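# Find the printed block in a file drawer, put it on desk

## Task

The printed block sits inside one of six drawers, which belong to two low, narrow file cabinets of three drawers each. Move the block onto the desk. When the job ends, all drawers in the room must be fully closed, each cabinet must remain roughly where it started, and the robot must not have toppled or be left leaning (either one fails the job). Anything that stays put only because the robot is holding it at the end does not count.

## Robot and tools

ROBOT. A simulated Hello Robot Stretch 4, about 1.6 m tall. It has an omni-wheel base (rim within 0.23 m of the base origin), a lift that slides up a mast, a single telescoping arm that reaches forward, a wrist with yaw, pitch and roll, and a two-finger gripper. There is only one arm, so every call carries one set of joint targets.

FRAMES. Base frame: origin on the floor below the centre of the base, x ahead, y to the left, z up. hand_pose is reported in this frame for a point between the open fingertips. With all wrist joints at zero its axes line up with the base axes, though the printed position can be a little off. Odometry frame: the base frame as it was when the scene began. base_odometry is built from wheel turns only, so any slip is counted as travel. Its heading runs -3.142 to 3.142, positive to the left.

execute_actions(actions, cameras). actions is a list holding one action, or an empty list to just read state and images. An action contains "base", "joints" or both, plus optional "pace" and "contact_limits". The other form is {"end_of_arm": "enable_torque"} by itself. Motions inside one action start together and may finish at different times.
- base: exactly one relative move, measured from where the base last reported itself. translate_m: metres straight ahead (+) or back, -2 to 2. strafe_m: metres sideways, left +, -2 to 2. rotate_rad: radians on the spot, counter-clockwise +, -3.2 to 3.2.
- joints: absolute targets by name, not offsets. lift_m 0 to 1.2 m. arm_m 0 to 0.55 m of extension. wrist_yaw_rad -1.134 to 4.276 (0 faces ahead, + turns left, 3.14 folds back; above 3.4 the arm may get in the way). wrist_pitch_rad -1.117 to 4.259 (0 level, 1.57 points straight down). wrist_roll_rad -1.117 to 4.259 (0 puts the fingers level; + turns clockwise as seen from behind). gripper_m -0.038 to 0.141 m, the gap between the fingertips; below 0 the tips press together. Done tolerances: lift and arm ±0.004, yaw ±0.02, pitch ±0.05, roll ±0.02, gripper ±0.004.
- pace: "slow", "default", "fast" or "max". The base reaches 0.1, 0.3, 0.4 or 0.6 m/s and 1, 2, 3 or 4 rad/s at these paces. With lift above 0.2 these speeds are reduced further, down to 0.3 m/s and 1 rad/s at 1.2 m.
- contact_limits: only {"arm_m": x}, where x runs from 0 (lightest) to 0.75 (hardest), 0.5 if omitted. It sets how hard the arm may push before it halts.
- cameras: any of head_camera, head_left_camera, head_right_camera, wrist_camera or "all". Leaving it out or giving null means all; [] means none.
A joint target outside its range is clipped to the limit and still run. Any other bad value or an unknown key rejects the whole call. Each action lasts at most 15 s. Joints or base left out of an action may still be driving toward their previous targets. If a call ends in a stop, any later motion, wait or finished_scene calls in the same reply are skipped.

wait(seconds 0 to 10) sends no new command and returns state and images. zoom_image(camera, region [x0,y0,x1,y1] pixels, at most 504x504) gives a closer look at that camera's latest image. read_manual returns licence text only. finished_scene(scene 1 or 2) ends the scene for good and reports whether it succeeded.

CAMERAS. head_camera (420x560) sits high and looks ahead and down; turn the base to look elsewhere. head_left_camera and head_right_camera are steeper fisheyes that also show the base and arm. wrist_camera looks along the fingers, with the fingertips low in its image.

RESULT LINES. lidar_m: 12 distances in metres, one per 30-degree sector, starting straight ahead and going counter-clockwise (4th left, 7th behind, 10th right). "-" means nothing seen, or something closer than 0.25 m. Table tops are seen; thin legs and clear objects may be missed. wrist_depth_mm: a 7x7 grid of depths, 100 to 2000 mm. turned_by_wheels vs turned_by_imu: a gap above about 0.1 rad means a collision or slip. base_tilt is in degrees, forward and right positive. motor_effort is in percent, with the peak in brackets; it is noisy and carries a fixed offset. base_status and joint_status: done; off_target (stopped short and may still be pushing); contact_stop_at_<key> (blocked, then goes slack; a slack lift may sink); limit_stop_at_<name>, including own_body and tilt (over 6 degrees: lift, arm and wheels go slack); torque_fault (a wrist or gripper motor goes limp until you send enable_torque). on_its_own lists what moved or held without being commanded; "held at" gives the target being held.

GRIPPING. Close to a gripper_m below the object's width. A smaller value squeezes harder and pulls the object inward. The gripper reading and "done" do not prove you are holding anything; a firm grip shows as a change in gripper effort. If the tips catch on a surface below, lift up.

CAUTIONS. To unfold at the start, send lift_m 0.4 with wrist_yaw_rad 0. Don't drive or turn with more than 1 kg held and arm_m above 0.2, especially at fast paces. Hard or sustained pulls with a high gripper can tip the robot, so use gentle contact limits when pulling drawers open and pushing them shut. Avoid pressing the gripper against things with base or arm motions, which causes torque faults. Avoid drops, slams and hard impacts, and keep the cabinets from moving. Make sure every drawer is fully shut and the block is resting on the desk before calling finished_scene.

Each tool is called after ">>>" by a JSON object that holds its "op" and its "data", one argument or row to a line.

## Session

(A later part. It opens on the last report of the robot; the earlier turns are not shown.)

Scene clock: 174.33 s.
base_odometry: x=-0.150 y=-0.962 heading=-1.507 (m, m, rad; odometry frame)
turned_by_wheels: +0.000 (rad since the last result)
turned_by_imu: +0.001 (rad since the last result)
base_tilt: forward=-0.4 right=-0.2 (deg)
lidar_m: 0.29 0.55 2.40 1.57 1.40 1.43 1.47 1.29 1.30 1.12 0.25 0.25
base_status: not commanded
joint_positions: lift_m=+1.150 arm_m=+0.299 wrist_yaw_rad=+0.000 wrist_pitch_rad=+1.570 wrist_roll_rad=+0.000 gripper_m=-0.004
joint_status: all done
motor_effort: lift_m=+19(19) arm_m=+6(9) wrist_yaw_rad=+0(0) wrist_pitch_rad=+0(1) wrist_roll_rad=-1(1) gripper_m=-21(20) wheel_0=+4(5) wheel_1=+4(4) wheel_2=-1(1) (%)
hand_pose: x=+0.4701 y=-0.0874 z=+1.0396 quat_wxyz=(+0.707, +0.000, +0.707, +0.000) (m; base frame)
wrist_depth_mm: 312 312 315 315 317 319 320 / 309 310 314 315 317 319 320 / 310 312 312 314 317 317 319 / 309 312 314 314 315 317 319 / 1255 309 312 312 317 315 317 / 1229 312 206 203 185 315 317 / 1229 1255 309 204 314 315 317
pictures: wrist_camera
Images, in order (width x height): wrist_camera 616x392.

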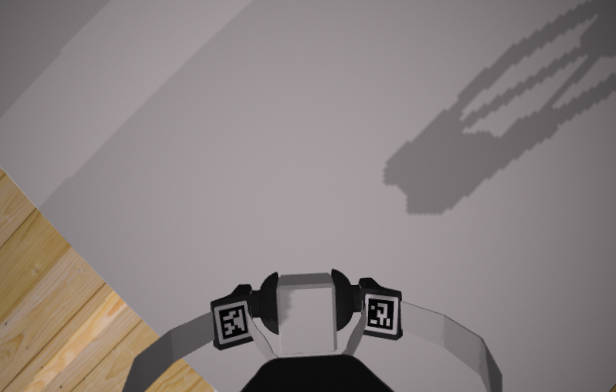

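>>> {"op": "execute_actions", "data": {
  "actions": [
    {"joints":{"arm_m":0.42}}
  ],
  "cameras": []
}}

>>> {"op": "execute_actions", "data": {
  "actions": [
    {"joints":{"lift_m":1.083},"pace":"slow"}
  ],
  "cameras": []
}}

>>> {"op": "execute_actions", "data": {
  "actions": [
    {"joints":{"gripper_m":0.07}}
  ],
  "cameras": []
}}

>>> {"op": "execute_actions", "data": {
  "actions": [
    {"joints":{"lift_m":1.19}}
  ],
  "cameras": ["wrist_camera"]
}}

Scene clock: 182.33 s.
base_odometry: x=-0.150 y=-0.962 heading=-1.507 (m, m, rad; odometry frame)
turned_by_wheels: +0.000 (rad since the last result)
turned_by_imu: +0.001 (rad since the last result)
base_tilt: forward=-0.1 right=-0.1 (deg)
lidar_m: 0.26 0.58 2.39 1.57 1.43 1.42 1.49 1.29 1.30 1.11 0.25 0.25
base_status: not commanded
joint_positions: lift_m=+1.150 arm_m=+0.419 wrist_yaw_rad=+0.000 wrist_pitch_rad=+1.570 wrist_roll_rad=+0.000 gripper_m=-0.004
joint_status: all done
motor_effort: lift_m=+18(19) arm_m=+6(6) wrist_yaw_rad=+2(1) wrist_pitch_rad=+1(1) wrist_roll_rad=-2(2) gripper_m=-21(20) wheel_0=+4(4) wheel_1=+4(4) wheel_2=-1(1) (%)
hand_pose: x=+0.5901 y=-0.0874 z=+1.0396 quat_wxyz=(+0.707, +0.000, +0.707, +0.000) (m; base frame)
wrist_depth_mm: 310 312 314 315 319 319 320 / 309 310 314 315 317 319 320 / 309 312 314 314 315 317 319 / 309 309 310 314 315 317 319 / 307 309 310 312 314 317 319 / 307 309 207 203 186 315 317 / 1229 307 310 203 314 314 317
pictures: none
No camera images: the call's "cameras" was empty. Leave "cameras" out to get every camera's image.

Scene clock: 183.77 s.
base_odometry: x=-0.150 y=-0.962 heading=-1.507 (m, m, rad; odometry frame)
turned_by_wheels: +0.000 (rad since the last result)
turned_by_imu: +0.000 (rad since the last result)
base_tilt: forward=-0.5 right=-0.3 (deg)
lidar_m: 0.30 0.58 2.40 1.56 1.42 1.42 1.46 1.29 1.31 1.12 0.25 0.25
base_status: not commanded
joint_positions: lift_m=+1.083 arm_m=+0.419 wrist_yaw_rad=+0.000 wrist_pitch_rad=+1.570 wrist_roll_rad=+0.000 gripper_m=-0.004
joint_status: all done
motor_effort: lift_m=+15(17) arm_m=+6(6) wrist_yaw_rad=+1(1) wrist_pitch_rad=+0(0) wrist_roll_rad=-1(1) gripper_m=-21(20) wheel_0=+4(5) wheel_1=+4(4) wheel_2=-1(1) (%)
hand_pose: x=+0.5901 y=-0.0874 z=+0.9729 quat_wxyz=(+0.707, +0.000, +0.707, +0.000) (m; base frame)
wrist_depth_mm: 244 246 246 248 250 251 252 / 243 245 247 248 249 251 251 / 243 245 246 248 248 250 250 / 243 245 245 247 248 249 250 / 243 245 245 246 247 249 251 / 242 243 206 203 186 248 249 / 242 242 243 203 246 247 248
pictures: none
No camera images: the call's "cameras" was empty. Leave "cameras" out to get every camera's image.

Scene clock: 185.30 s.
base_odometry: x=-0.150 y=-0.962 heading=-1.507 (m, m, rad; odometry frame)
turned_by_wheels: +0.000 (rad since the last result)
turned_by_imu: +0.000 (rad since the last result)
base_tilt: forward=-0.4 right=-0.3 (deg)
lidar_m: 0.28 0.56 2.39 1.62 1.41 1.42 1.46 1.28 1.31 1.12 0.25 0.25
base_status: not commanded
joint_positions: lift_m=+1.083 arm_m=+0.419 wrist_yaw_rad=+0.000 wrist_pitch_rad=+1.570 wrist_roll_rad=+0.000 gripper_m=+0.070
joint_status: all done
motor_effort: lift_m=+15(15) arm_m=+6(6) wrist_yaw_rad=+0(1) wrist_pitch_rad=+0(0) wrist_roll_rad=-1(1) gripper_m=-4(20) wheel_0=+5(5) wheel_1=+4(4) wheel_2=-1(1) (%)
hand_pose: x=+0.5901 y=-0.0874 z=+0.9729 quat_wxyz=(+0.707, +0.000, +0.707, +0.000) (m; base frame)
wrist_depth_mm: 244 245 247 248 250 251 252 / 244 245 247 248 249 250 252 / 243 245 246 247 249 250 251 / 243 245 246 247 248 249 251 / 243 244 245 246 247 249 250 / 242 243 213 216 196 248 249 / 241 242 244 142 247 248 249
pictures: none
No camera images: the call's "cameras" was empty. Leave "cameras" out to get every camera's image.

Scene clock: 186.77 s.
base_odometry: x=-0.150 y=-0.962 heading=-1.507 (m, m, rad; odometry frame)
turned_by_wheels: +0.000 (rad since the last result)
turned_by_imu: +0.000 (rad since the last result)
base_tilt: forward=-0.2 right=-0.3 (deg)
lidar_m: 0.31 0.55 2.39 1.58 1.41 1.43 1.50 1.29 1.32 1.14 0.25 0.25
base_status: not commanded
joint_positions: lift_m=+1.190 arm_m=+0.419 wrist_yaw_rad=+0.000 wrist_pitch_rad=+1.570 wrist_roll_rad=+0.000 gripper_m=+0.070
joint_status: all done
motor_effort: lift_m=+20(22) arm_m=+6(6) wrist_yaw_rad=+0(0) wrist_pitch_rad=+0(0) wrist_roll_rad=+1(2) gripper_m=-3(3) wheel_0=+5(4) wheel_1=+4(4) wheel_2=-1(1) (%)
hand_pose: x=+0.5901 y=-0.0874 z=+1.0795 quat_wxyz=(+0.707, +0.000, +0.707, +0.000) (m; base frame)
wrist_depth_mm: 349 353 353 355 357 359 362 / 349 353 353 355 357 359 359 / 347 351 351 355 357 355 362 / 347 349 353 353 355 355 357 / 347 349 351 351 355 355 359 / 347 347 213 351 197 355 357 / 1308 347 351 142 353 355 355
pictures: wrist_camera
Images, in order (width x height): wrist_camera 616x392.

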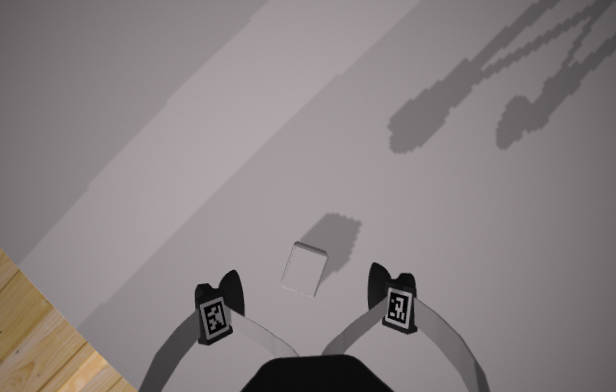

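>>> {"op": "finished_scene", "data": {
  "scene": 2
}}

The scene is finished: the task was done.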